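## Task

Remove the rear cooling block (the one farther from the handle) from the drawer of the cooler COLD and set it on deck slot D2, lying flat within the slot's locators, with each of its 4 loose tubes still in its original bore. Then close the drawer fully; COLD's lamp stays lit while the drawer is open. The front block must remain flat in its place with all its tubes in their bores, and plate P1 must stay on D1 as it is now. Nothing may count on the robot holding it there at the end; release the gripper and move the arm away when finished.

## Robot and tools

Robot: one six-joint arm with a two-finger gripper and a single camera, cam_wrist (504x504, fisheye), mounted on the hand. COLD is a loose cooler, not bolted down: at the end it has to be upright, barely rotated, and no more than about a finger's width from its start. D1 is the deck slot beside COLD and D2 lies past D1. Occasionally a held part gets a short tug or a loose item is nudged.

Joint order everywhere (rows and result lists): waist, shoulder, elbow, forearm roll, wrist pitch, wrist roll. Stated ranges in rad: waist -3.491..3.491, shoulder -3.140..3.140, elbow -1.187..4.328, forearm roll -3.316..3.316, wrist pitch -3.140..3.140, wrist roll -3.927..3.927; real ends may differ by up to 0.010 rad.

Frame: scene frame with origin on the table under the arm base, +z up, +y to the left when facing +x. Results report end_effector_position (metres) and end_effector_quat_wxyz; the position is the midpoint between closed pads and can be somewhat off at long reach. The base may be tilted. Fingers point along the gripper's +z and close along its y. Closed fingertips extend about 33 mm past that point (9 mm when fully open), and closing pushes the tips roughly 24 mm farther out, so keep that clearance over surfaces.

A row is 9 numbers, each in [-1, 1]: six joint values, then gripper position, force_limit, speed. The six joint values are scaled offsets, not angles: 1.0 equals 1.983 rad for waist and shoulder, 2.38 for elbow, 2.975 for the three wrist joints. Gripper position is absolute: +1 fully open (140 mm), pads touch near -0.8, -1 closes until blocked. force_limit runs from about 14 N (-1) through 60 N (0) to 107 N (+1) on parts up to 40 mm wide. speed ranges about 30 mm/s (-1), 140 (0), 250 (+1).

execute_actions(actions): a list of actions; each action is a list of up to 15 rows for the one arm, one row per 1/30 s step; if fewer than 15 rows, the last row repeats to fill the action. Joint offsets in every row are measured from the joint angles at the beginning of that action (not from the previous row); for the first action of a call, that is the last reported state. An empty list just returns state and images. An action that would push a joint more than 0.010 rad beyond its range is refused; if the first action fails or any action is malformed, nothing in the call runs. Joints asked past their true end stop there and the result may print "joint sent to its limit".

move(target, speed, blocking): target is one 9-number row; its joint offsets are relative to the Joint positions in the latest result that listed them. All joints travel proportionally, so the hand curves. speed is the top rate in rad/s of the joint with the longest way, 0.01 to 2, default 0.5; durations are clamped to 0.5..10 s. Gripper values apply at the start. Paths ignore obstacles. The result adds a move: line with the outcome (done, off_target, moving, held, fault), limits=held or limits=none, and the joint farthest from target. blocking=false returns after 0.5 s; then use wait or stop before sending more motion.

wait(seconds): 0 to 10, holds the last command, ends early if a move finishes. stop(): brakes a running move; the fingers continue.

zoom_image(camera, region): camera "cam_wrist"; region [x0, y0, x1, y1] in image pixels from the top-left, at most 504 by 504.

finished_scene(scene): ends the current scene (give its number); irreversible, and the result reports success and the next task.

Result lines: Joint positions and Joint velocities per joint (rad, rad/s); Joint targets are what the joints are currently driven toward. "joint command not followed" means the clearance check altered targets. object_status: 0 moving, 1 blocked while opening, 2 blocked while closing (a grip), 3 reached target or pads met. position_measured is in counts, 3 open to 230 closed, non-linear. To squeeze harder on a held part, raise force_limit and change position slightly (e.g. -1 to -0.98). Flange force is the controller's estimate of external force including held weight; it is noisy and may read "no reading".

Motion limits: target speeds capped at 2.62 (waist, shoulder), 3.14 (elbow), 3.93 (wrist joints) rad/s, 0.5 s to accelerate; targets stay within 0.805/0.966/1.21 rad of measured angles and are scaled back if they would put the hand over 70 mm away. Large motions may need several actions; finish incomplete ones explicitly.

Avoid: faults from contact torque reaching the load limits (139 N m for the first three joints, 34.8 for the wrist joints, held weight included) or external force of 150 N, which halt the arm 10 s. The arm is stiff, so aim only slightly past a contact and approach slowly. Watch MOTOR HOT warnings; overheating brakes the arm. Do not drop, slam or knock things, and never push anything off the table. Calibration for cam_wrist is given with small per-scene errors.

Each tool is called after "Emit:" as name(argument=value, ...), one argument or row to a line, values as JSON.

## Session

Emit:
execute_actions(
  actions=[],
)

Scene clock: 0.00 s.
end_effector_position=(+0.8663, +0.2497, +0.2527) position_measured=3 object_status=3 end_effector_quat_wxyz=(-0.026, +0.729, -0.682, -0.044)
Joint names: [waist, shoulder, elbow, forearm roll, wrist pitch, wrist roll]
Joint positions: [ 0.158  0.354  1.042 -0.291 -1.571 -0.244]
Joint velocities: [-0.     0.001  0.001  0.     0.     0.   ]
Flange force (N, the push that the arm receives, along the gripper's own x y z axes): no reading
Joint targets: [0.158 0.354 1.042 -0.291 -1.571 -0.244]

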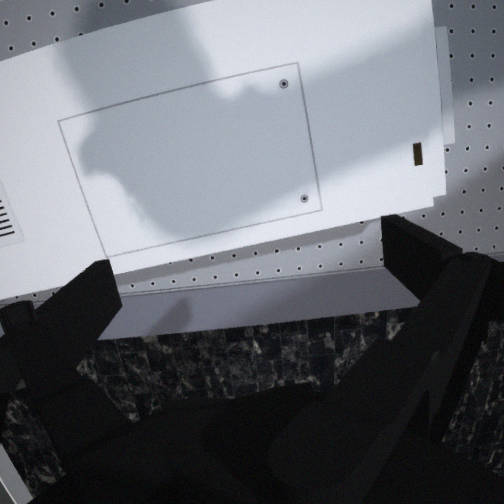

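Emit:
move(
  target=[-0.15,-0.2,0,0,-0.1,0,1,0,0],
  speed=1,
)

Scene clock: 4.43 s.
end_effector_position=(+0.7762, +0.1397, +0.5797) position_measured=3 object_status=3 end_effector_quat_wxyz=(-0.030, +0.690, -0.719, +0.082)
Joint names: [waist, shoulder, elbow, forearm roll, wrist pitch, wrist roll]
Joint positions: [-0.139 -0.042  1.042 -0.291 -1.869 -0.244]
Joint velocities: [-0.001 -0.002 -0.001  0.    -0.001  0.   ]
Flange force (N, the push that the arm receives, along the gripper's own x y z axes): no reading
Joint targets: [-0.139 -0.042 1.042 -0.291 -1.869 -0.244]
move: done; limits=none; farthest joint: the shoulder, 0.001 radians from its target (0.397 radians at the start)
camera_calibration (this result's frames):
cam_wrist: T_world_to_cam=[[-0.969499, 0.182235, -0.163895, 0.822458], [0.144237, 0.964864, 0.219623, -0.364181], [0.198159, 0.189285, -0.961719, 0.562221], [0, 0, 0, 1]] pos_world=[0.738492, 0.0950847, 0.755478]

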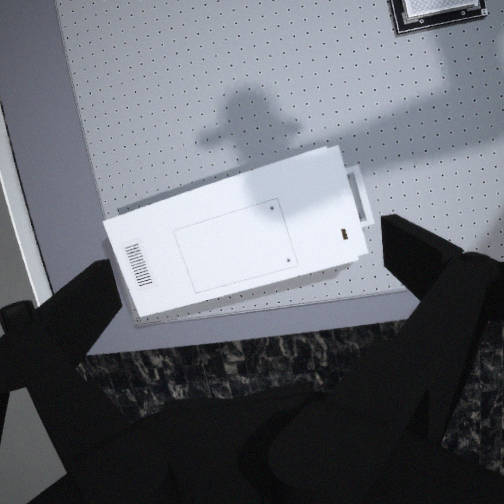

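Emit:
zoom_image(
  camera="cam_wrist",
  region=[300,130,420,280],
)

Emit:
move(
  target=[-0.2,-0.08,-0.1,0,0,0,1,0,0],
  speed=1,
)

Region (300, 130, 420, 280) of cam_wrist's 504x504 image, scaled by 3.360, with more detail than that image has; it fills the left 403 columns of this view, and the rest is white.

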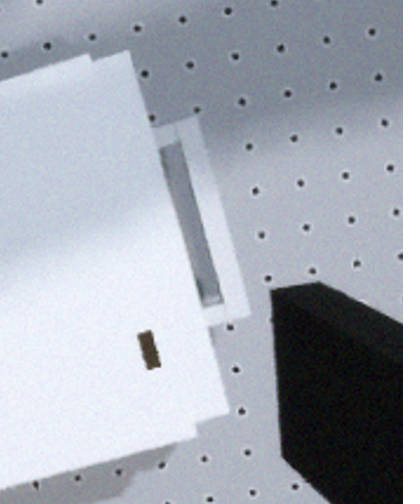

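Scene clock: 7.23 s.
end_effector_position=(+0.6786, -0.0020, +0.6525) position_measured=3 object_status=3 end_effector_quat_wxyz=(-0.035, -0.555, +0.811, -0.182)
Joint names: [waist, shoulder, elbow, forearm roll, wrist pitch, wrist roll]
Joint positions: [-0.536 -0.201  0.804 -0.291 -1.869 -0.244]
Joint velocities: [-0.001 -0.001 -0.002  0.     0.     0.   ]
Flange force (N, the push that the arm receives, along the gripper's own x y z axes): no reading
Joint targets: [-0.536 -0.201 0.804 -0.291 -1.869 -0.244]
move: done; limits=none; farthest joint: the waist, 0.000 radians from its target (0.396 radians at the start)
camera_calibration (this result's frames):
cam_wrist: T_world_to_cam=[[-0.847837, 0.445632, -0.287375, 0.764116], [0.454704, 0.889817, 0.0383318, -0.321894], [0.272793, -0.0981714, -0.957051, 0.624144], [0, 0, 0, 1]] pos_world=[0.623951, 0.00718527, 0.829264]

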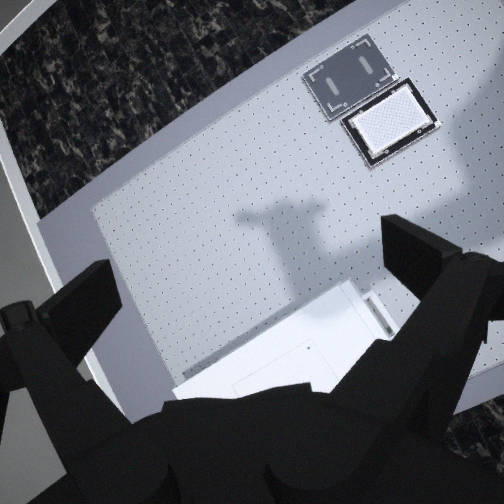

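Emit:
move(
  target=[0.387,0.032,-0.353,0.04,0.297,0.559,1,0,0],
  speed=1.2,
)

Scene clock: 13.23 s.
end_effector_position=(+0.6672, +0.1569, +0.1650) position_measured=3 object_status=3 end_effector_quat_wxyz=(-0.001, +0.998, +0.060, -0.000)
Joint names: [waist, shoulder, elbow, forearm roll, wrist pitch, wrist roll]
Joint positions: [ 0.232 -0.137 -0.036 -0.172 -0.985  1.419]
Joint velocities: [ 0.001  0.    -0.     0.001  0.001  0.001]
Flange force (N, the push that the arm receives, along the gripper's own x y z axes): [-2.5 2.3 -3.4]
Joint targets: [0.232 -0.137 -0.036 -0.172 -0.985 1.419]
move: done; limits=none; farthest joint: the waist, 0.000 radians from its target (0.767 radians at the start)
camera_calibration (this result's frames):
cam_wrist: T_world_to_cam=[[-0.0277323, -0.999611, 0.0028498, 0.17517], [-0.963082, 0.0274823, 0.267802, 0.603919], [-0.267776, 0.00468217, -0.96347, 0.521851], [0, 0, 0, 1]] pos_world=[0.72622, 0.156061, 0.340558]

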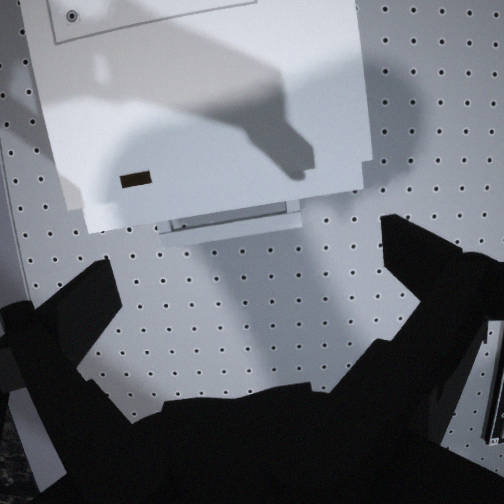

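Emit:
move(
  target=[0.029,0.06,-0.014,0.01,0.051,-0.015,1,0,0],
)

Scene clock: 15.67 s.
end_effector_position=(+0.6644, +0.1685, +0.0836) position_measured=3 object_status=3 end_effector_quat_wxyz=(+0.001, +0.998, +0.059, -0.004)
Joint names: [waist, shoulder, elbow, forearm roll, wrist pitch, wrist roll]
Joint positions: [ 0.289 -0.018 -0.07  -0.142 -0.834  1.375]
Joint velocities: [ 0.001  0.002 -0.001  0.001  0.001  0.   ]
Flange force (N, the push that the arm receives, along the gripper's own x y z axes): [-1.3 0.0 -4.7]
Joint targets: [0.289 -0.018 -0.070 -0.142 -0.834 1.374]
move: done; limits=none; farthest joint: the waist, 0.000 radians from its target (0.058 radians at the start)
camera_calibration (this result's frames):
cam_wrist: T_world_to_cam=[[-0.0289635, -0.999554, 0.00721159, 0.187455], [-0.961223, 0.0298308, 0.274153, 0.620542], [-0.274246, 0.00100849, -0.961659, 0.447438], [0, 0, 0, 1]] pos_world=[0.724616, 0.168409, 0.258807]

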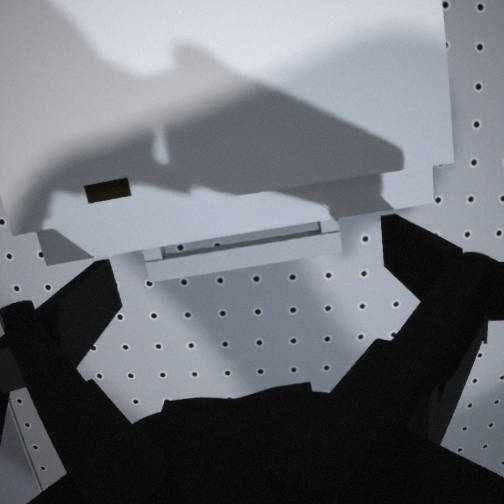

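Emit:
move(
  target=[0.0105,0.028,-0.006,0.002,0.025,-0.003,1,0,0],
  speed=0.2,
)

Emit:
move(
  target=[0,0,0,0,0,0,-1,0,-0.5],
)

Scene clock: 19.63 s.
end_effector_position=(+0.6608, +0.1734, +0.0467) position_measured=3 object_status=3 end_effector_quat_wxyz=(-0.000, +0.998, +0.062, -0.003)
Joint names: [waist, shoulder, elbow, forearm roll, wrist pitch, wrist roll]
Joint positions: [ 0.31   0.037 -0.084 -0.137 -0.759  1.366]
Joint velocities: [-0.     0.    -0.003  0.001  0.001  0.   ]
Flange force (N, the push that the arm receives, along the gripper's own x y z axes): [1.3 2.2 -4.1]
Joint targets: [0.310 0.037 -0.084 -0.137 -0.759 1.366]
move: done; limits=none; farthest joint: the waist, 0.000 radians from its target (0.021 radians at the start)
camera_calibration (this result's frames):
cam_wrist: T_world_to_cam=[[-0.024755, -0.999684, 0.0044477, 0.189835], [-0.961782, 0.0250296, 0.272669, 0.628347], [-0.272694, 0.0024722, -0.962098, 0.409642], [0, 0, 0, 1]] pos_world=[0.720739, 0.173035, 0.221941]

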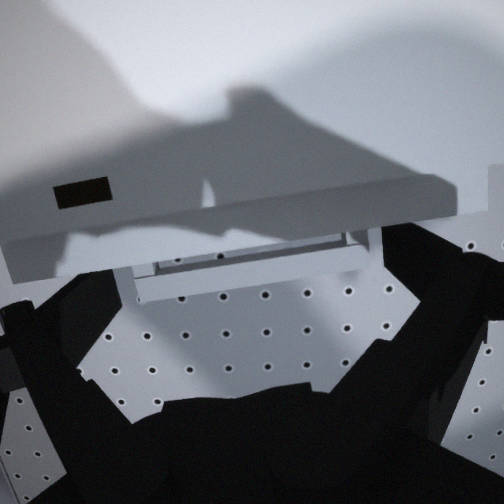

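Scene clock: 20.30 s.
end_effector_position=(+0.6608, +0.1731, +0.0467) position_measured=62 object_status=2 end_effector_quat_wxyz=(+0.000, +0.998, +0.062, -0.003)
Joint names: [waist, shoulder, elbow, forearm roll, wrist pitch, wrist roll]
Joint positions: [ 0.31   0.037 -0.084 -0.136 -0.759  1.366]
Joint velocities: [ 0.001 -0.001  0.    -0.006  0.001 -0.   ]
Flange force (N, the push that the arm receives, along the gripper's own x y z axes): [-12.5 57.7 -49.2]
Joint targets: [0.310 0.037 -0.084 -0.137 -0.759 1.366]
move: done; limits=none; farthest joint: the forearm roll, 0.001 radians from its target (0.000 radians at the start)
camera_calibration (this result's frames):
cam_wrist: T_world_to_cam=[[-0.0243048, -0.999691, 0.0051882, 0.189171], [-0.961781, 0.0247983, 0.272695, 0.628399], [-0.27274, 0.00163788, -0.962086, 0.409837], [0, 0, 0, 1]] pos_world=[0.720759, 0.172858, 0.221956]

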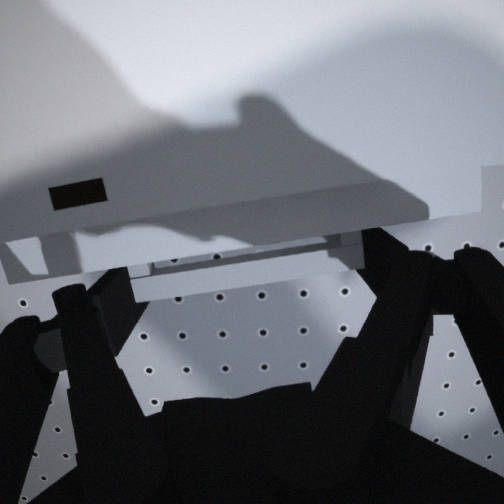

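Emit:
move(
  target=[-0.001,-0.0006,0,0,0,0,-1,0,-0.5],
  speed=0.05,
)

Scene clock: 22.50 s.
end_effector_position=(+0.6615, +0.1722, +0.0475) position_measured=62 object_status=2 end_effector_quat_wxyz=(+0.000, +0.998, +0.061, -0.002)
Joint names: [waist, shoulder, elbow, forearm roll, wrist pitch, wrist roll]
Joint positions: [ 0.308  0.036 -0.084 -0.136 -0.759  1.366]
Joint velocities: [-0.    -0.001 -0.001  0.003  0.     0.   ]
Flange force (N, the push that the arm receives, along the gripper's own x y z axes): [-15.7 33.7 -9.7]
Joint targets: [0.308 0.036 -0.084 -0.136 -0.759 1.366]
move: done; limits=none; farthest joint: the waist, 0.000 radians from its target (0.002 radians at the start)
camera_calibration (this result's frames):
cam_wrist: T_world_to_cam=[[-0.0260091, -0.999647, 0.00538623, 0.189435], [-0.962162, 0.026495, 0.271188, 0.628885], [-0.271235, 0.00187092, -0.962511, 0.409765], [0, 0, 0, 1]] pos_world=[0.721159, 0.171939, 0.222837]

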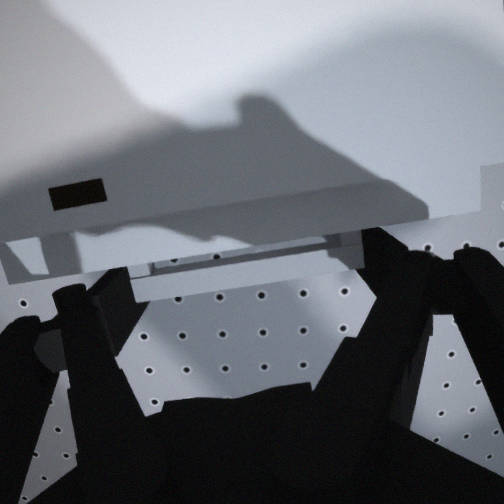

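Emit:
move(
  target=[0.0145,-0.0368,-0.0588,0.0066,0.0255,-0.0105,-1,0,-0.5],
  speed=0.1,
)

Scene clock: 25.37 s.
end_effector_position=(+0.6219, +0.1661, +0.0470) position_measured=63 object_status=2 end_effector_quat_wxyz=(-0.000, +0.998, +0.061, +0.001)
Joint names: [waist, shoulder, elbow, forearm roll, wrist pitch, wrist roll]
Joint positions: [ 0.337 -0.037 -0.224 -0.117 -0.684  1.334]
Joint velocities: [-0.     0.    -0.001  0.     0.    -0.   ]
Flange force (N, the push that the arm receives, along the gripper's own x y z axes): [6.5 -26.9 -32.6]
Joint targets: [0.337 -0.037 -0.224 -0.117 -0.683 1.334]
move: done; limits=none; farthest joint: the waist, 0.000 radians from its target (0.029 radians at the start)
camera_calibration (this result's frames):
cam_wrist: T_world_to_cam=[[-0.0261984, -0.999648, 0.00419419, 0.18248], [-0.963743, 0.0263715, 0.265524, 0.592341], [-0.265541, 0.00291419, -0.964095, 0.39491], [0, 0, 0, 1]] pos_world=[0.68051, 0.165644, 0.222684]

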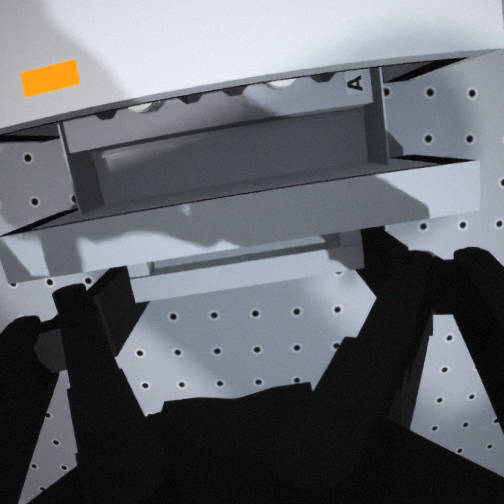

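Emit:
move(
  target=[0.0207,-0.0363,-0.0555,0.011,0.0215,-0.0175,-1,0,-0.5],
  speed=0.12,
)

Scene clock: 27.50 s.
end_effector_position=(+0.5812, +0.1638, +0.0475) position_measured=63 object_status=2 end_effector_quat_wxyz=(-0.001, +0.998, +0.062, +0.001)
Joint names: [waist, shoulder, elbow, forearm roll, wrist pitch, wrist roll]
Joint positions: [ 0.378 -0.109 -0.356 -0.084 -0.62   1.282]
Joint velocities: [ 0.    -0.001 -0.001  0.001  0.001 -0.001]
Flange force (N, the push that the arm receives, along the gripper's own x y z axes): [2.0 33.8 -1.2]
Joint targets: [0.378 -0.109 -0.356 -0.084 -0.620 1.282]
move: done; limits=none; farthest joint: the waist, 0.000 radians from its target (0.041 radians at the start)
camera_calibration (this result's frames):
cam_wrist: T_world_to_cam=[[-0.0246876, -0.999692, 0.00255471, 0.178324], [-0.963636, 0.0244772, 0.266093, 0.553344], [-0.266074, 0.0041074, -0.963944, 0.38473], [0, 0, 0, 1]] pos_world=[0.639992, 0.163144, 0.223161]

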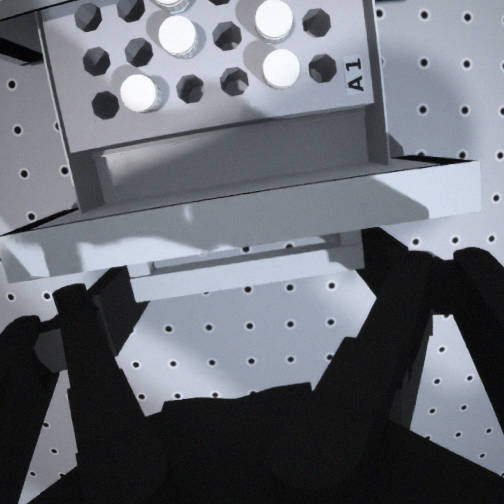

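Emit:
move(
  target=[0.0202,-0.0348,-0.0557,0.0155,0.0218,-0.0229,-1,0,-0.5],
  speed=0.12,
)

Emit:
move(
  target=[0.0252,-0.0353,-0.0557,0.0208,0.0212,-0.0306,-1,0,-0.5],
  speed=0.12,
)

Scene clock: 30.57 s.
end_effector_position=(+0.5414, +0.1568, +0.0473) position_measured=63 object_status=2 end_effector_quat_wxyz=(+0.000, +0.998, +0.061, +0.001)
Joint names: [waist, shoulder, elbow, forearm roll, wrist pitch, wrist roll]
Joint positions: [ 0.418 -0.178 -0.488 -0.038 -0.555  1.214]
Joint velocities: [-0.     0.001  0.     0.001  0.    -0.   ]
Flange force (N, the push that the arm receives, along the gripper's own x y z axes): [3.2 -34.3 -20.9]
Joint targets: [0.418 -0.178 -0.489 -0.038 -0.555 1.214]
move: done; limits=none; farthest joint: the waist, 0.000 radians from its target (0.040 radians at the start)
camera_calibration (this result's frames):
cam_wrist: T_world_to_cam=[[-0.0261188, -0.999644, 0.00545781, 0.170983], [-0.963718, 0.0266301, 0.26559, 0.514941], [-0.26564, 0.00167708, -0.964071, 0.37413], [0, 0, 0, 1]] pos_world=[0.600108, 0.156582, 0.222991]

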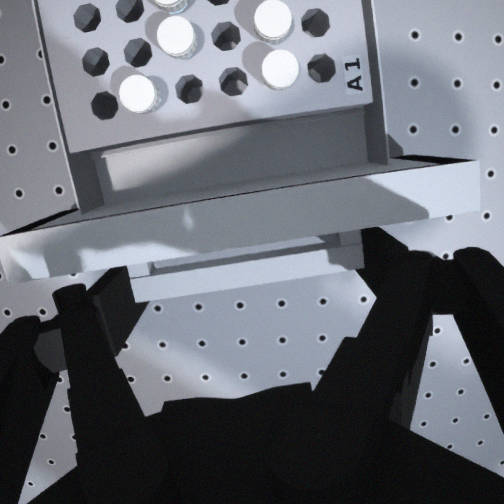

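Scene clock: 32.03 s.
end_effector_position=(+0.5016, +0.1523, +0.0471) position_measured=63 object_status=2 end_effector_quat_wxyz=(-0.000, +0.998, +0.061, +0.001)
Joint names: [waist, shoulder, elbow, forearm roll, wrist pitch, wrist roll]
Joint positions: [ 0.468 -0.248 -0.621  0.024 -0.492  1.123]
Joint velocities: [ 0.001 -0.001  0.001  0.001  0.    -0.001]
Flange force (N, the push that the arm receives, along the gripper's own x y z axes): no reading
Joint targets: [0.468 -0.248 -0.621 0.024 -0.492 1.123]
move: done; limits=none; farthest joint: the waist, 0.000 radians from its target (0.050 radians at the start)
camera_calibration (this result's frames):
cam_wrist: T_world_to_cam=[[-0.0257503, -0.999659, 0.00439933, 0.165341], [-0.963614, 0.0259926, 0.266032, 0.476769], [-0.266055, 0.00261114, -0.963954, 0.363499], [0, 0, 0, 1]] pos_world=[0.560389, 0.151943, 0.222834]

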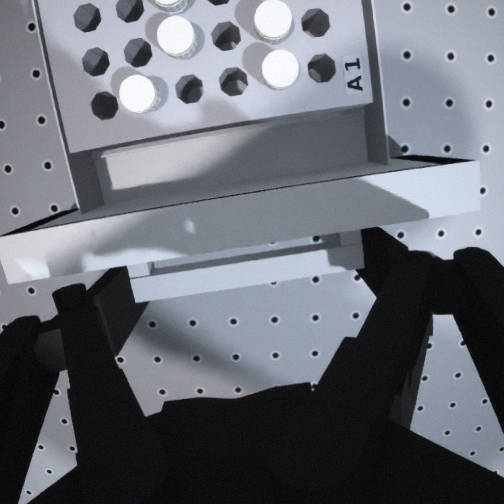

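Emit:
move(
  target=[0.03,-0.0368,-0.0577,0.0316,0.0205,-0.044,-1,0,-0.5],
  speed=0.12,
)

Emit:
move(
  target=[0,0,0,0,0,0,1,0,0],
)

Emit:
move(
  target=[-0.03,-0.1,0,0,-0.07,0,1,0,0],
)

Emit:
move(
  target=[-0.05,-0.05,0.15,-0.05,-0.14,0.07,1,0,0],
  speed=0.8,
)

Scene clock: 36.53 s.
end_effector_position=(+0.4626, +0.1487, +0.0475) position_measured=63 object_status=2 end_effector_quat_wxyz=(-0.001, +0.998, +0.061, +0.001)
Joint names: [waist, shoulder, elbow, forearm roll, wrist pitch, wrist roll]
Joint positions: [ 0.527 -0.321 -0.758  0.118 -0.431  0.992]
Joint velocities: [ 0.    -0.001 -0.003  0.     0.001 -0.001]
Flange force (N, the push that the arm receives, along the gripper's own x y z axes): no reading
Joint targets: [0.527 -0.321 -0.758 0.118 -0.431 0.992]
move: done; limits=none; farthest joint: the waist, 0.000 radians from its target (0.060 radians at the start)
camera_calibration (this result's frames):
cam_wrist: T_world_to_cam=[[-0.0252006, -0.999676, 0.00349689, 0.160441], [-0.96364, 0.0252227, 0.26601, 0.439301], [-0.266012, 0.00333387, -0.963964, 0.353291], [0, 0, 0, 1]] pos_world=[0.521352, 0.148131, 0.22314]

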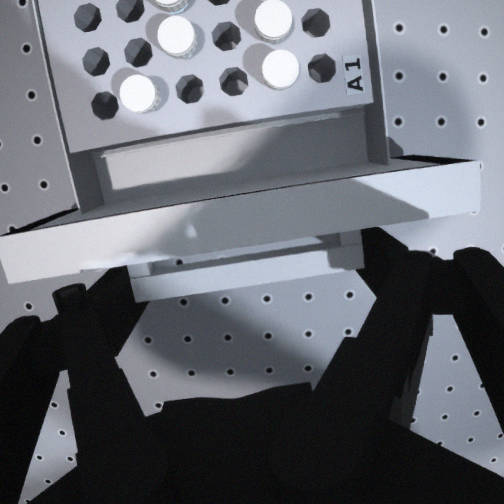

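Scene clock: 37.03 s.
end_effector_position=(+0.4626, +0.1486, +0.0474) position_measured=3 object_status=3 end_effector_quat_wxyz=(-0.001, +0.998, +0.061, +0.001)
Joint names: [waist, shoulder, elbow, forearm roll, wrist pitch, wrist roll]
Joint positions: [ 0.527 -0.321 -0.758  0.118 -0.431  0.992]
Joint velocities: [-0.    -0.     0.002  0.001 -0.    -0.   ]
Flange force (N, the push that the arm receives, along the gripper's own x y z axes): no reading
Joint targets: [0.527 -0.321 -0.758 0.118 -0.431 0.992]
move: done; limits=none; farthest joint: the waist, 0.000 radians from its target (0.000 radians at the start)
camera_calibration (this result's frames):
cam_wrist: T_world_to_cam=[[-0.0251864, -0.999677, 0.00351494, 0.16042], [-0.963627, 0.0252137, 0.266057, 0.439256], [-0.26606, 0.00331392, -0.963951, 0.353294], [0, 0, 0, 1]] pos_world=[0.521317, 0.148122, 0.223127]

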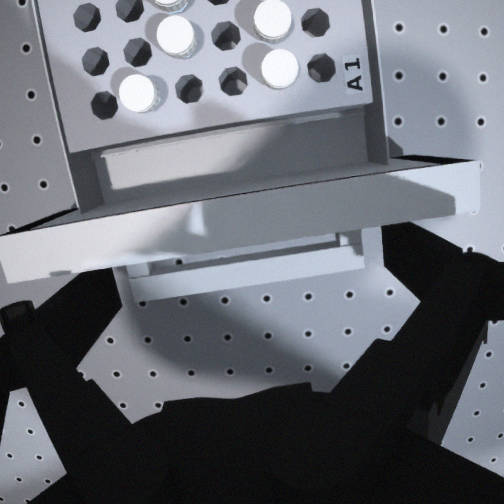

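Scene clock: 37.97 s.
end_effector_position=(+0.4695, +0.1082, +0.1208) position_measured=3 object_status=3 end_effector_quat_wxyz=(+0.028, +0.999, +0.033, +0.011)
Joint names: [waist, shoulder, elbow, forearm roll, wrist pitch, wrist roll]
Joint positions: [ 0.468 -0.519 -0.758  0.118 -0.639  0.992]
Joint velocities: [-0.    -0.001  0.001  0.    -0.001 -0.   ]
Flange force (N, the push that the arm receives, along the gripper's own x y z axes): no reading
Joint targets: [0.468 -0.519 -0.758 0.118 -0.639 0.992]
move: done; limits=none; farthest joint: the waist, 0.000 radians from its target (0.060 radians at the start)
camera_calibration (this result's frames):
cam_wrist: T_world_to_cam=[[-0.0831606, -0.994858, 0.0578079, 0.140072], [-0.966169, 0.0947019, 0.239893, 0.424299], [-0.244134, -0.0359026, -0.969077, 0.42061], [0, 0, 0, 1]] pos_world=[0.524278, 0.114271, 0.29772]

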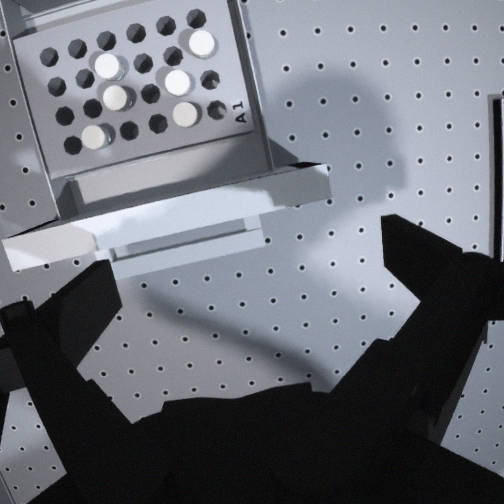

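Scene clock: 39.07 s.
end_effector_position=(+0.5386, +0.1399, +0.2689) position_measured=3 object_status=3 end_effector_quat_wxyz=(+0.006, +0.999, +0.044, +0.019)
Joint names: [waist, shoulder, elbow, forearm roll, wrist pitch, wrist roll]
Joint positions: [ 0.369 -0.618 -0.401 -0.031 -1.055  1.201]
Joint velocities: [-0.001  0.     0.003 -0.    -0.001  0.001]
Flange force (N, the push that the arm receives, along the gripper's own x y z axes): no reading
Joint targets: [0.368 -0.618 -0.401 -0.031 -1.055 1.201]
move: done; limits=none; farthest joint: the waist, 0.000 radians from its target (0.099 radians at the start)
camera_calibration (this result's frames):
cam_wrist: T_world_to_cam=[[-0.0593815, -0.998154, 0.0127718, 0.168493], [-0.971323, 0.0607267, 0.229877, 0.462695], [-0.230228, 0.00124487, -0.973136, 0.570439], [0, 0, 0, 1]] pos_world=[0.590762, 0.139374, 0.446599]

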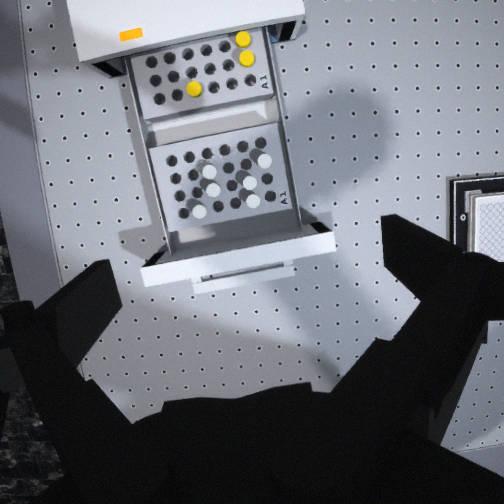

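Emit:
move(
  target=[0.0585,0.0494,-0.1,0.022,0.1025,-0.5576,-0.2,-0.5,0],
  speed=1.3,
)

Scene clock: 43.40 s.
end_effector_position=(+0.4865, +0.1457, +0.1457) position_measured=154 object_status=3 end_effector_quat_wxyz=(+0.002, +0.751, -0.660, +0.001)
Joint names: [waist, shoulder, elbow, forearm roll, wrist pitch, wrist roll]
Joint positions: [ 0.485 -0.52  -0.639  0.035 -0.75  -0.458]
Joint velocities: [ 0.    -0.     0.     0.001  0.    -0.002]
Flange force (N, the push that the arm receives, along the gripper's own x y z axes): no reading
Joint targets: [0.485 -0.520 -0.639 0.035 -0.750 -0.458]
move: done; limits=none; farthest joint: the waist, 0.000 radians from its target (0.117 radians at the start)
camera_calibration (this result's frames):
cam_wrist: T_world_to_cam=[[-0.999797, 0.0192068, 0.00602162, 0.48306], [0.0201154, 0.964218, 0.264347, -0.178955], [-0.000728906, 0.264414, -0.964409, 0.287342], [0, 0, 0, 1]] pos_world=[0.486772, 0.0872967, 0.321513]

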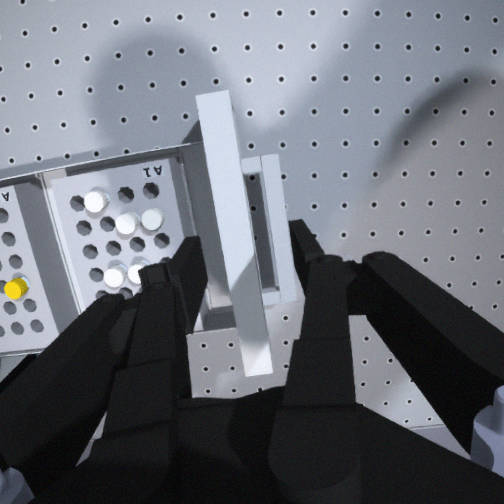

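Emit:
move(
  target=[0.0025,0.0585,-0.008,0.003,0.046,-0.008,-0.2,-0.5,0],
  speed=0.25,
)

Scene clock: 45.10 s.
end_effector_position=(+0.4879, +0.1502, +0.0977) position_measured=154 object_status=3 end_effector_quat_wxyz=(+0.000, +0.748, -0.664, +0.000)
Joint names: [waist, shoulder, elbow, forearm roll, wrist pitch, wrist roll]
Joint positions: [ 0.489 -0.404 -0.658  0.044 -0.614 -0.482]
Joint velocities: [-0.     0.002  0.001  0.001  0.001 -0.   ]
Flange force (N, the push that the arm receives, along the gripper's own x y z axes): no reading
Joint targets: [0.489 -0.404 -0.658 0.044 -0.614 -0.482]
move: done; limits=none; farthest joint: the wrist pitch, 0.001 radians from its target (0.137 radians at the start)
camera_calibration (this result's frames):
cam_wrist: T_world_to_cam=[[-0.999567, 0.028959, 0.00525278, 0.483199], [0.0293104, 0.963295, 0.266841, -0.175146], [0.00266748, 0.26688, -0.963726, 0.237763], [0, 0, 0, 1]] pos_world=[0.487489, 0.0912704, 0.273336]

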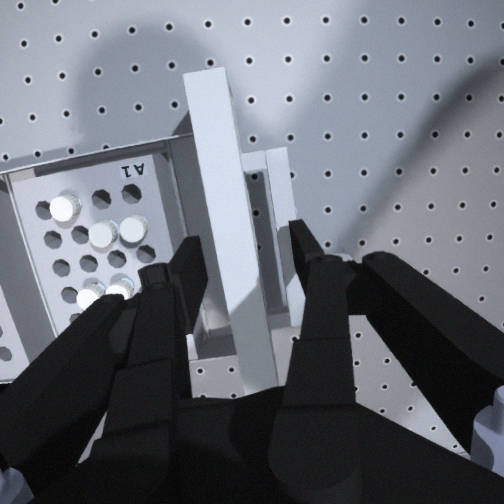

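Pulling halfway first.

Emit:
move(
  target=[0.0297,-0.037,-0.0447,0.0254,0.009,-0.037,-0.2,-0.5,0],
  speed=0.08,
)

Emit:
move(
  target=[0.0297,-0.037,-0.0447,0.0254,0.009,-0.037,-0.2,-0.5,0],
  speed=0.08,
)

Scene clock: 47.23 s.
end_effector_position=(+0.4576, +0.1468, +0.0985) position_measured=154 object_status=3 end_effector_quat_wxyz=(+0.001, +0.747, -0.664, +0.001)
Joint names: [waist, shoulder, elbow, forearm roll, wrist pitch, wrist roll]
Joint positions: [ 0.548 -0.478 -0.765  0.119 -0.587 -0.592]
Joint velocities: [ 0.001 -0.001 -0.002  0.     0.    -0.002]
Flange force (N, the push that the arm receives, along the gripper's own x y z axes): no reading
Joint targets: [0.548 -0.478 -0.765 0.119 -0.587 -0.592]
move: done; limits=none; farthest joint: the waist, 0.000 radians from its target (0.058 radians at the start)
camera_calibration (this result's frames):
cam_wrist: T_world_to_cam=[[-0.999531, 0.0302391, 0.00475734, 0.452779], [0.0304223, 0.964061, 0.263932, -0.171582], [0.00339472, 0.263953, -0.964529, 0.239652], [0, 0, 0, 1]] pos_world=[0.456973, 0.0884667, 0.274284]

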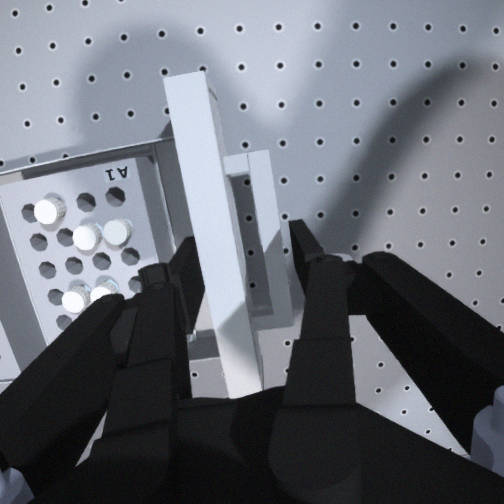

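Scene clock: 48.93 s.
end_effector_position=(+0.4278, +0.1431, +0.0974) position_measured=154 object_status=3 end_effector_quat_wxyz=(-0.000, +0.748, -0.664, +0.001)
Joint names: [waist, shoulder, elbow, forearm roll, wrist pitch, wrist roll]
Joint positions: [ 0.607 -0.551 -0.871  0.195 -0.56  -0.702]
Joint velocities: [ 0.001 -0.001 -0.003  0.     0.    -0.001]
Flange force (N, the push that the arm receives, along the gripper's own x y z axes): no reading
Joint targets: [0.607 -0.551 -0.871 0.195 -0.560 -0.702]
move: done; limits=none; farthest joint: the waist, 0.000 radians from its target (0.059 radians at the start)
camera_calibration (this result's frames):
cam_wrist: T_world_to_cam=[[-0.999571, 0.0291227, 0.00301785, 0.423519], [0.0288747, 0.963471, 0.26625, -0.16631], [0.00484631, 0.266223, -0.963899, 0.23865], [0, 0, 0, 1]] pos_world=[0.426983, 0.0843669, 0.273037]

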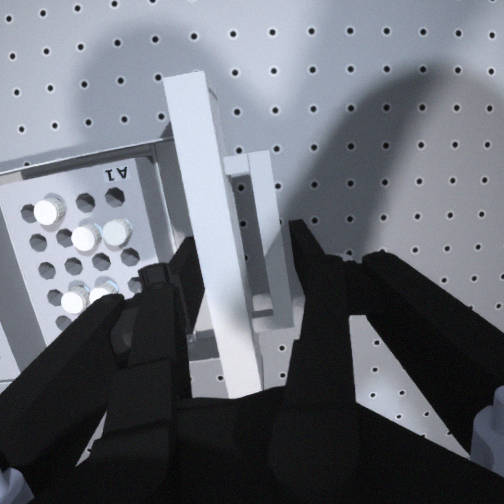

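Emit:
move(
  target=[0,-0.07,0.022,0,-0.063,0,-0.2,-0.5,0],
  speed=0.3,
)

Emit:
move(
  target=[-0.157,0.24,0.279,-0.106,-0.063,0.159,0.7,-0.5,0],
  speed=0.8,
)

Scene clock: 68.87 s.
end_effector_position=(+0.4436, +0.1349, +0.1550) position_measured=154 object_status=3 end_effector_quat_wxyz=(+0.000, +0.740, -0.672, +0.016)
Joint names: [waist, shoulder, elbow, forearm roll, wrist pitch, wrist roll]
Joint positions: [ 0.607 -0.69  -0.819  0.195 -0.747 -0.702]
Joint velocities: [ 0.    -0.002  0.001 -0.    -0.001 -0.   ]
Flange force (N, the push that the arm receives, along the gripper's own x y z axes): no reading
Joint targets: [0.607 -0.690 -0.819 0.195 -0.748 -0.702]
move: done; limits=none; farthest joint: the waist, 0.000 radians from its target (0.000 radians at the start)
camera_calibration (this result's frames):
cam_wrist: T_world_to_cam=[[-0.998493, 0.0513515, -0.0193424, 0.439368], [0.0449687, 0.967749, 0.247872, -0.179075], [0.0314472, 0.246629, -0.9686, 0.287902], [0, 0, 0, 1]] pos_world=[0.437706, 0.0797328, 0.331748]

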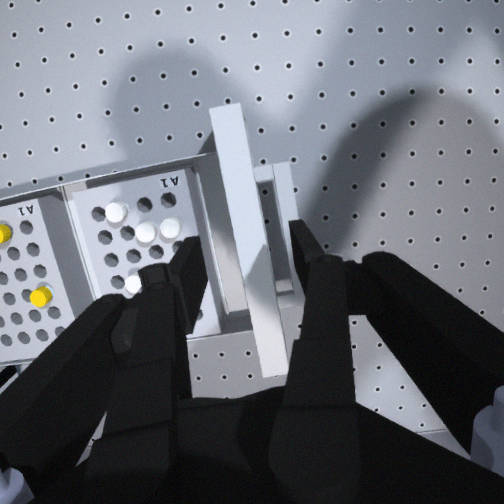

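Scene clock: 70.27 s.
end_effector_position=(+0.6332, +0.1647, +0.1638) position_measured=41 object_status=3 end_effector_quat_wxyz=(+0.001, +0.747, -0.665, +0.001)
Joint names: [waist, shoulder, elbow, forearm roll, wrist pitch, wrist roll]
Joint positions: [ 0.296 -0.214 -0.155 -0.121 -0.935 -0.229]
Joint velocities: [-0.001  0.001  0.001  0.    -0.     0.001]
Flange force (N, the push that the arm receives, along the gripper's own x y z axes): [2.3 3.4 -4.9]
Joint targets: [0.296 -0.214 -0.155 -0.121 -0.935 -0.229]
move: done; limits=none; farthest joint: the waist, 0.000 radians from its target (0.312 radians at the start)
camera_calibration (this result's frames):
cam_wrist: T_world_to_cam=[[-0.999498, 0.0314726, 0.00351214, 0.627508], [0.0312807, 0.963895, 0.264437, -0.211999], [0.00493718, 0.264415, -0.964396, 0.296277], [0, 0, 0, 1]] pos_world=[0.632362, 0.106256, 0.339585]

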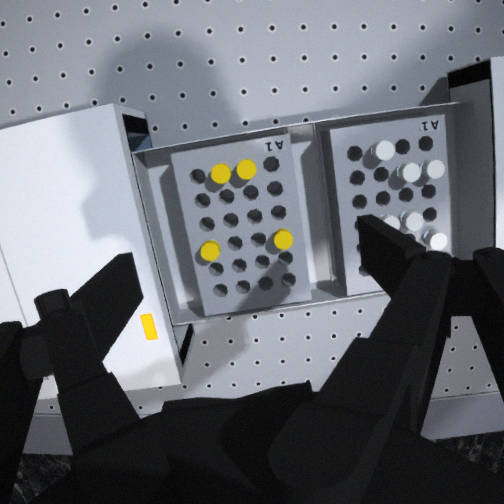

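Emit:
move(
  target=[0.002,0.0484,-0.002,-0.005,0.0353,0.008,0.45,-0.5,0],
  speed=0.3,
)

Scene clock: 72.30 s.
end_effector_position=(+0.6394, +0.1656, +0.1098) position_measured=72 object_status=3 end_effector_quat_wxyz=(-0.003, +0.750, -0.662, +0.000)
Joint names: [waist, shoulder, elbow, forearm roll, wrist pitch, wrist roll]
Joint positions: [ 0.3   -0.118 -0.159 -0.135 -0.83  -0.205]
Joint velocities: [ 0.     0.001  0.001 -0.001  0.001  0.   ]
Flange force (N, the push that the arm receives, along the gripper's own x y z axes): [4.4 -2.7 -3.3]
Joint targets: [0.300 -0.118 -0.160 -0.136 -0.830 -0.205]
move: done; limits=none; farthest joint: the waist, 0.000 radians from its target (0.004 radians at the start)
camera_calibration (this result's frames):
cam_wrist: T_world_to_cam=[[-0.999711, 0.0239959, 0.00126803, 0.635479], [0.0234402, 0.962222, 0.271254, -0.194199], [0.00528888, 0.271206, -0.962507, 0.242417], [0, 0, 0, 1]] pos_world=[0.638566, 0.105869, 0.2852]

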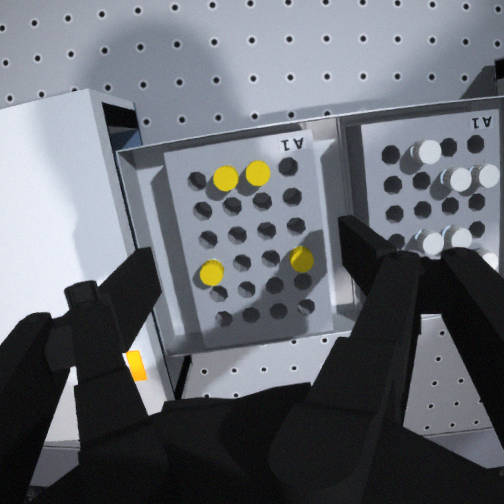

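Emit:
zoom_image(
  camera="cam_wrist",
  region=[280,90,420,260],
)

Emit:
zoom_image(
  camera="cam_wrist",
  region=[80,90,220,300],
)

Region (280, 90, 420, 260) of cam_wrist's 504x504 image, scaled by 2.965, with more detail than that image has; it fills the left 415 columns of this view, and the rest is white.

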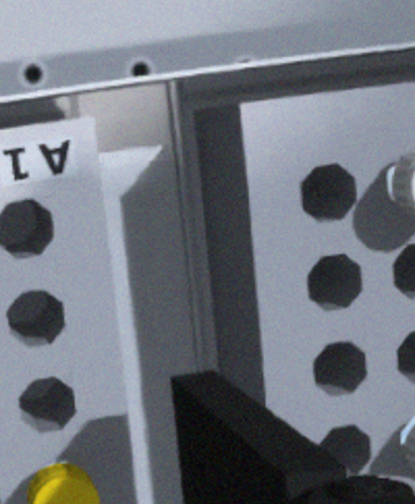

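Region (80, 90, 220, 300) of cam_wrist's 504x504 image, scaled by 2.400, with more detail than that image has.

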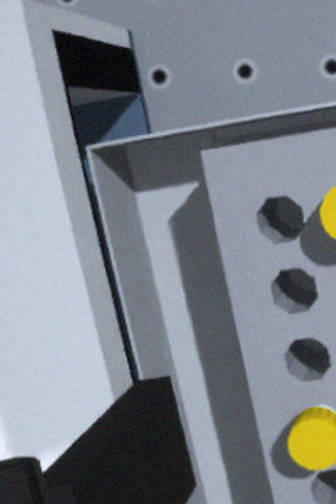

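Emit:
move(
  target=[0.0037,0.035,-0.0042,-0.0008,0.026,0.0008,0.41,-0.5,0],
  speed=0.1,
)

Scene clock: 75.27 s.
end_effector_position=(+0.6380, +0.1635, +0.0692) position_measured=77 object_status=3 end_effector_quat_wxyz=(-0.001, +0.749, -0.663, +0.000)
Joint names: [waist, shoulder, elbow, forearm roll, wrist pitch, wrist roll]
Joint positions: [ 0.307 -0.049 -0.169 -0.138 -0.753 -0.203]
Joint velocities: [ 0.     0.001  0.    -0.001  0.001 -0.   ]
Flange force (N, the push that the arm receives, along the gripper's own x y z axes): [1.6 -0.5 -4.5]
Joint targets: [0.307 -0.048 -0.169 -0.138 -0.753 -0.203]
move: done; limits=none; farthest joint: the waist, 0.000 radians from its target (0.008 radians at the start)
camera_calibration (this result's frames):
cam_wrist: T_world_to_cam=[[-0.999673, 0.0254075, 0.00299163, 0.63379], [0.0252741, 0.962703, 0.269376, -0.182276], [0.00396412, 0.269363, -0.963031, 0.205107], [0, 0, 0, 1]] pos_world=[0.637376, 0.104127, 0.244729]

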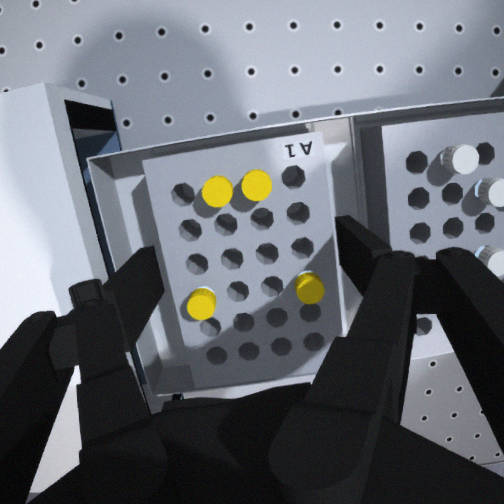

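Emit:
move(
  target=[0.0013,0.0137,0,0,0.0088,0.0003,0.41,-0.5,0],
  speed=0.04,
)

Emit:
move(
  target=[0,0,0,0,0,0,-1,0.2,-1],
)

Scene clock: 86.40 s.
end_effector_position=(+0.6381, +0.1633, +0.0628) position_measured=77 object_status=3 end_effector_quat_wxyz=(-0.001, +0.749, -0.662, +0.000)
Joint names: [waist, shoulder, elbow, forearm roll, wrist pitch, wrist roll]
Joint positions: [ 0.309 -0.036 -0.169 -0.138 -0.741 -0.202]
Joint velocities: [-0.     0.    -0.001 -0.001 -0.    -0.   ]
Flange force (N, the push that the arm receives, along the gripper's own x y z axes): [2.8 13.6 -34.7]
Joint targets: [0.309 -0.036 -0.169 -0.138 -0.741 -0.202]
FORCE FAULT: contact force on the arm reached its limit, and the arm stopped for 10 seconds. The contact can be on any part of the arm, not only on its tool. That time counts as 20 of the actions that you can send in this scene. The arm's remaining commands of this call were not run. The arm holds still and accepts commands again. Move the arm away from the contact; if what it grips holds it there, let go first. Pushing or pulling that hard again can fault the arm again.
move: fault; limits=none; farthest joint: the shoulder, 0.015 radians from its target (0.027 radians at the start)
camera_calibration (this result's frames):
cam_wrist: T_world_to_cam=[[-0.999684, 0.0249336, 0.00323457, 0.633929], [0.0248847, 0.962835, 0.268942, -0.180135], [0.00359132, 0.268937, -0.963151, 0.199219], [0, 0, 0, 1]] pos_world=[0.637496, 0.104057, 0.238274]

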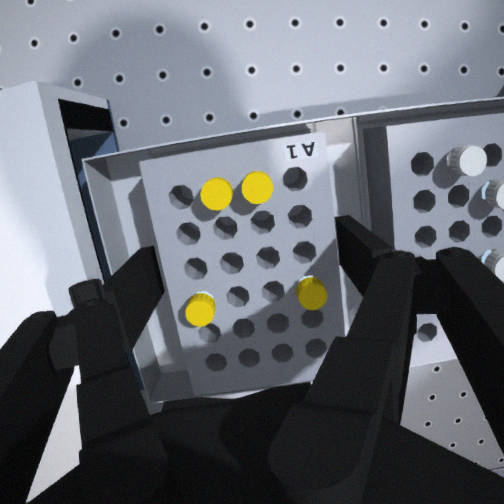

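not run: a fault stop came before this call.

Emit:
move(
  target=[-0.0002,-0.0022,0,0,-0.0014,0,0.41,0,-1],
  speed=0.04,
)

Emit:
move(
  target=[0,0,0,0,0,0,-1,0.2,-1],
)

Scene clock: 87.57 s.
end_effector_position=(+0.6381, +0.1635, +0.0651) position_measured=77 object_status=3 end_effector_quat_wxyz=(-0.001, +0.749, -0.662, +0.000)
Joint names: [waist, shoulder, elbow, forearm roll, wrist pitch, wrist roll]
Joint positions: [ 0.308 -0.041 -0.169 -0.138 -0.745 -0.202]
Joint velocities: [ 0.    -0.001  0.001  0.    -0.001  0.   ]
Flange force (N, the push that the arm receives, along the gripper's own x y z axes): [1.7 0.8 -5.6]
Joint targets: [0.308 -0.041 -0.169 -0.138 -0.745 -0.202]
move: done; limits=none; farthest joint: the waist, 0.000 radians from its target (0.000 radians at the start)
camera_calibration (this result's frames):
cam_wrist: T_world_to_cam=[[-0.999687, 0.0248298, 0.00310876, 0.633958], [0.02475, 0.962772, 0.269178, -0.180804], [0.00369062, 0.269171, -0.963085, 0.201313], [0, 0, 0, 1]] pos_world=[0.637492, 0.104144, 0.240579]

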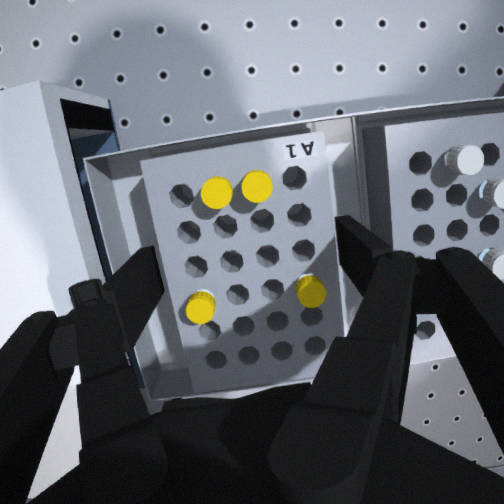

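Scene clock: 88.33 s.
end_effector_position=(+0.6381, +0.1635, +0.0652) position_measured=104 object_status=0 end_effector_quat_wxyz=(-0.001, +0.749, -0.662, +0.000)
Joint names: [waist, shoulder, elbow, forearm roll, wrist pitch, wrist roll]
Joint positions: [ 0.308 -0.041 -0.169 -0.138 -0.745 -0.202]
Joint velocities: [ 0.    -0.     0.    -0.     0.001 -0.   ]
Flange force (N, the push that the arm receives, along the gripper's own x y z axes): [0.3 1.0 -20.3]
Joint targets: [0.308 -0.041 -0.169 -0.138 -0.745 -0.202]
move: done; limits=none; farthest joint: the waist, 0.000 radians from its target (0.000 radians at the start)
camera_calibration (this result's frames):
cam_wrist: T_world_to_cam=[[-0.999687, 0.024828, 0.00300957, 0.633999], [0.0247214, 0.962762, 0.269217, -0.180818], [0.00378663, 0.269207, -0.963075, 0.201304], [0, 0, 0, 1]] pos_world=[0.637509, 0.104152, 0.240642]

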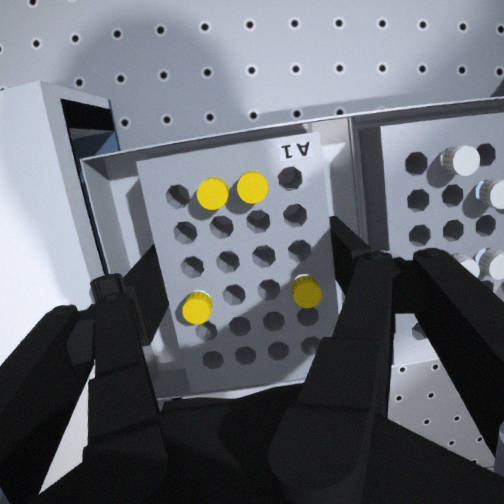

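Lifting to check the grip.

Emit:
move(
  target=[-0.003,-0.035,0,0,-0.026,0,-1,0.2,-1],
  speed=0.08,
)

Scene clock: 90.70 s.
end_effector_position=(+0.6333, +0.1640, +0.1023) position_measured=104 object_status=2 end_effector_quat_wxyz=(+0.001, +0.750, -0.661, -0.003)
Joint names: [waist, shoulder, elbow, forearm roll, wrist pitch, wrist roll]
Joint positions: [ 0.302 -0.11  -0.169 -0.138 -0.822 -0.202]
Joint velocities: [ 0.    -0.001  0.001 -0.    -0.001  0.   ]
Flange force (N, the push that the arm receives, along the gripper's own x y z axes): [2.2 -0.6 5.0]
Joint targets: [0.302 -0.110 -0.169 -0.138 -0.823 -0.202]
move: done; limits=none; farthest joint: the waist, 0.000 radians from its target (0.006 radians at the start)
camera_calibration (this result's frames):
cam_wrist: T_world_to_cam=[[-0.99968, 0.0226186, 0.0113492, 0.628525], [0.0248402, 0.962726, 0.269336, -0.191311], [-0.00483419, 0.269532, -0.962979, 0.242381], [0, 0, 0, 1]] pos_world=[0.634248, 0.104634, 0.277802]

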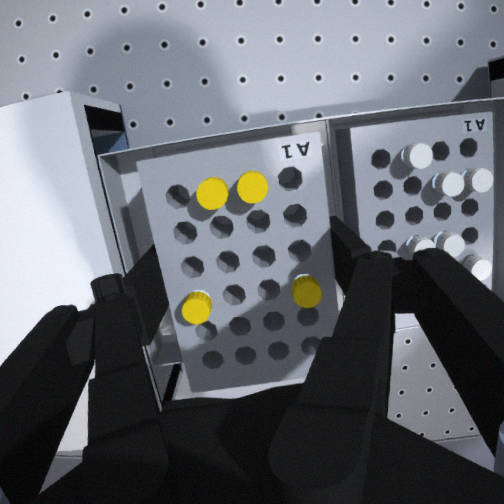

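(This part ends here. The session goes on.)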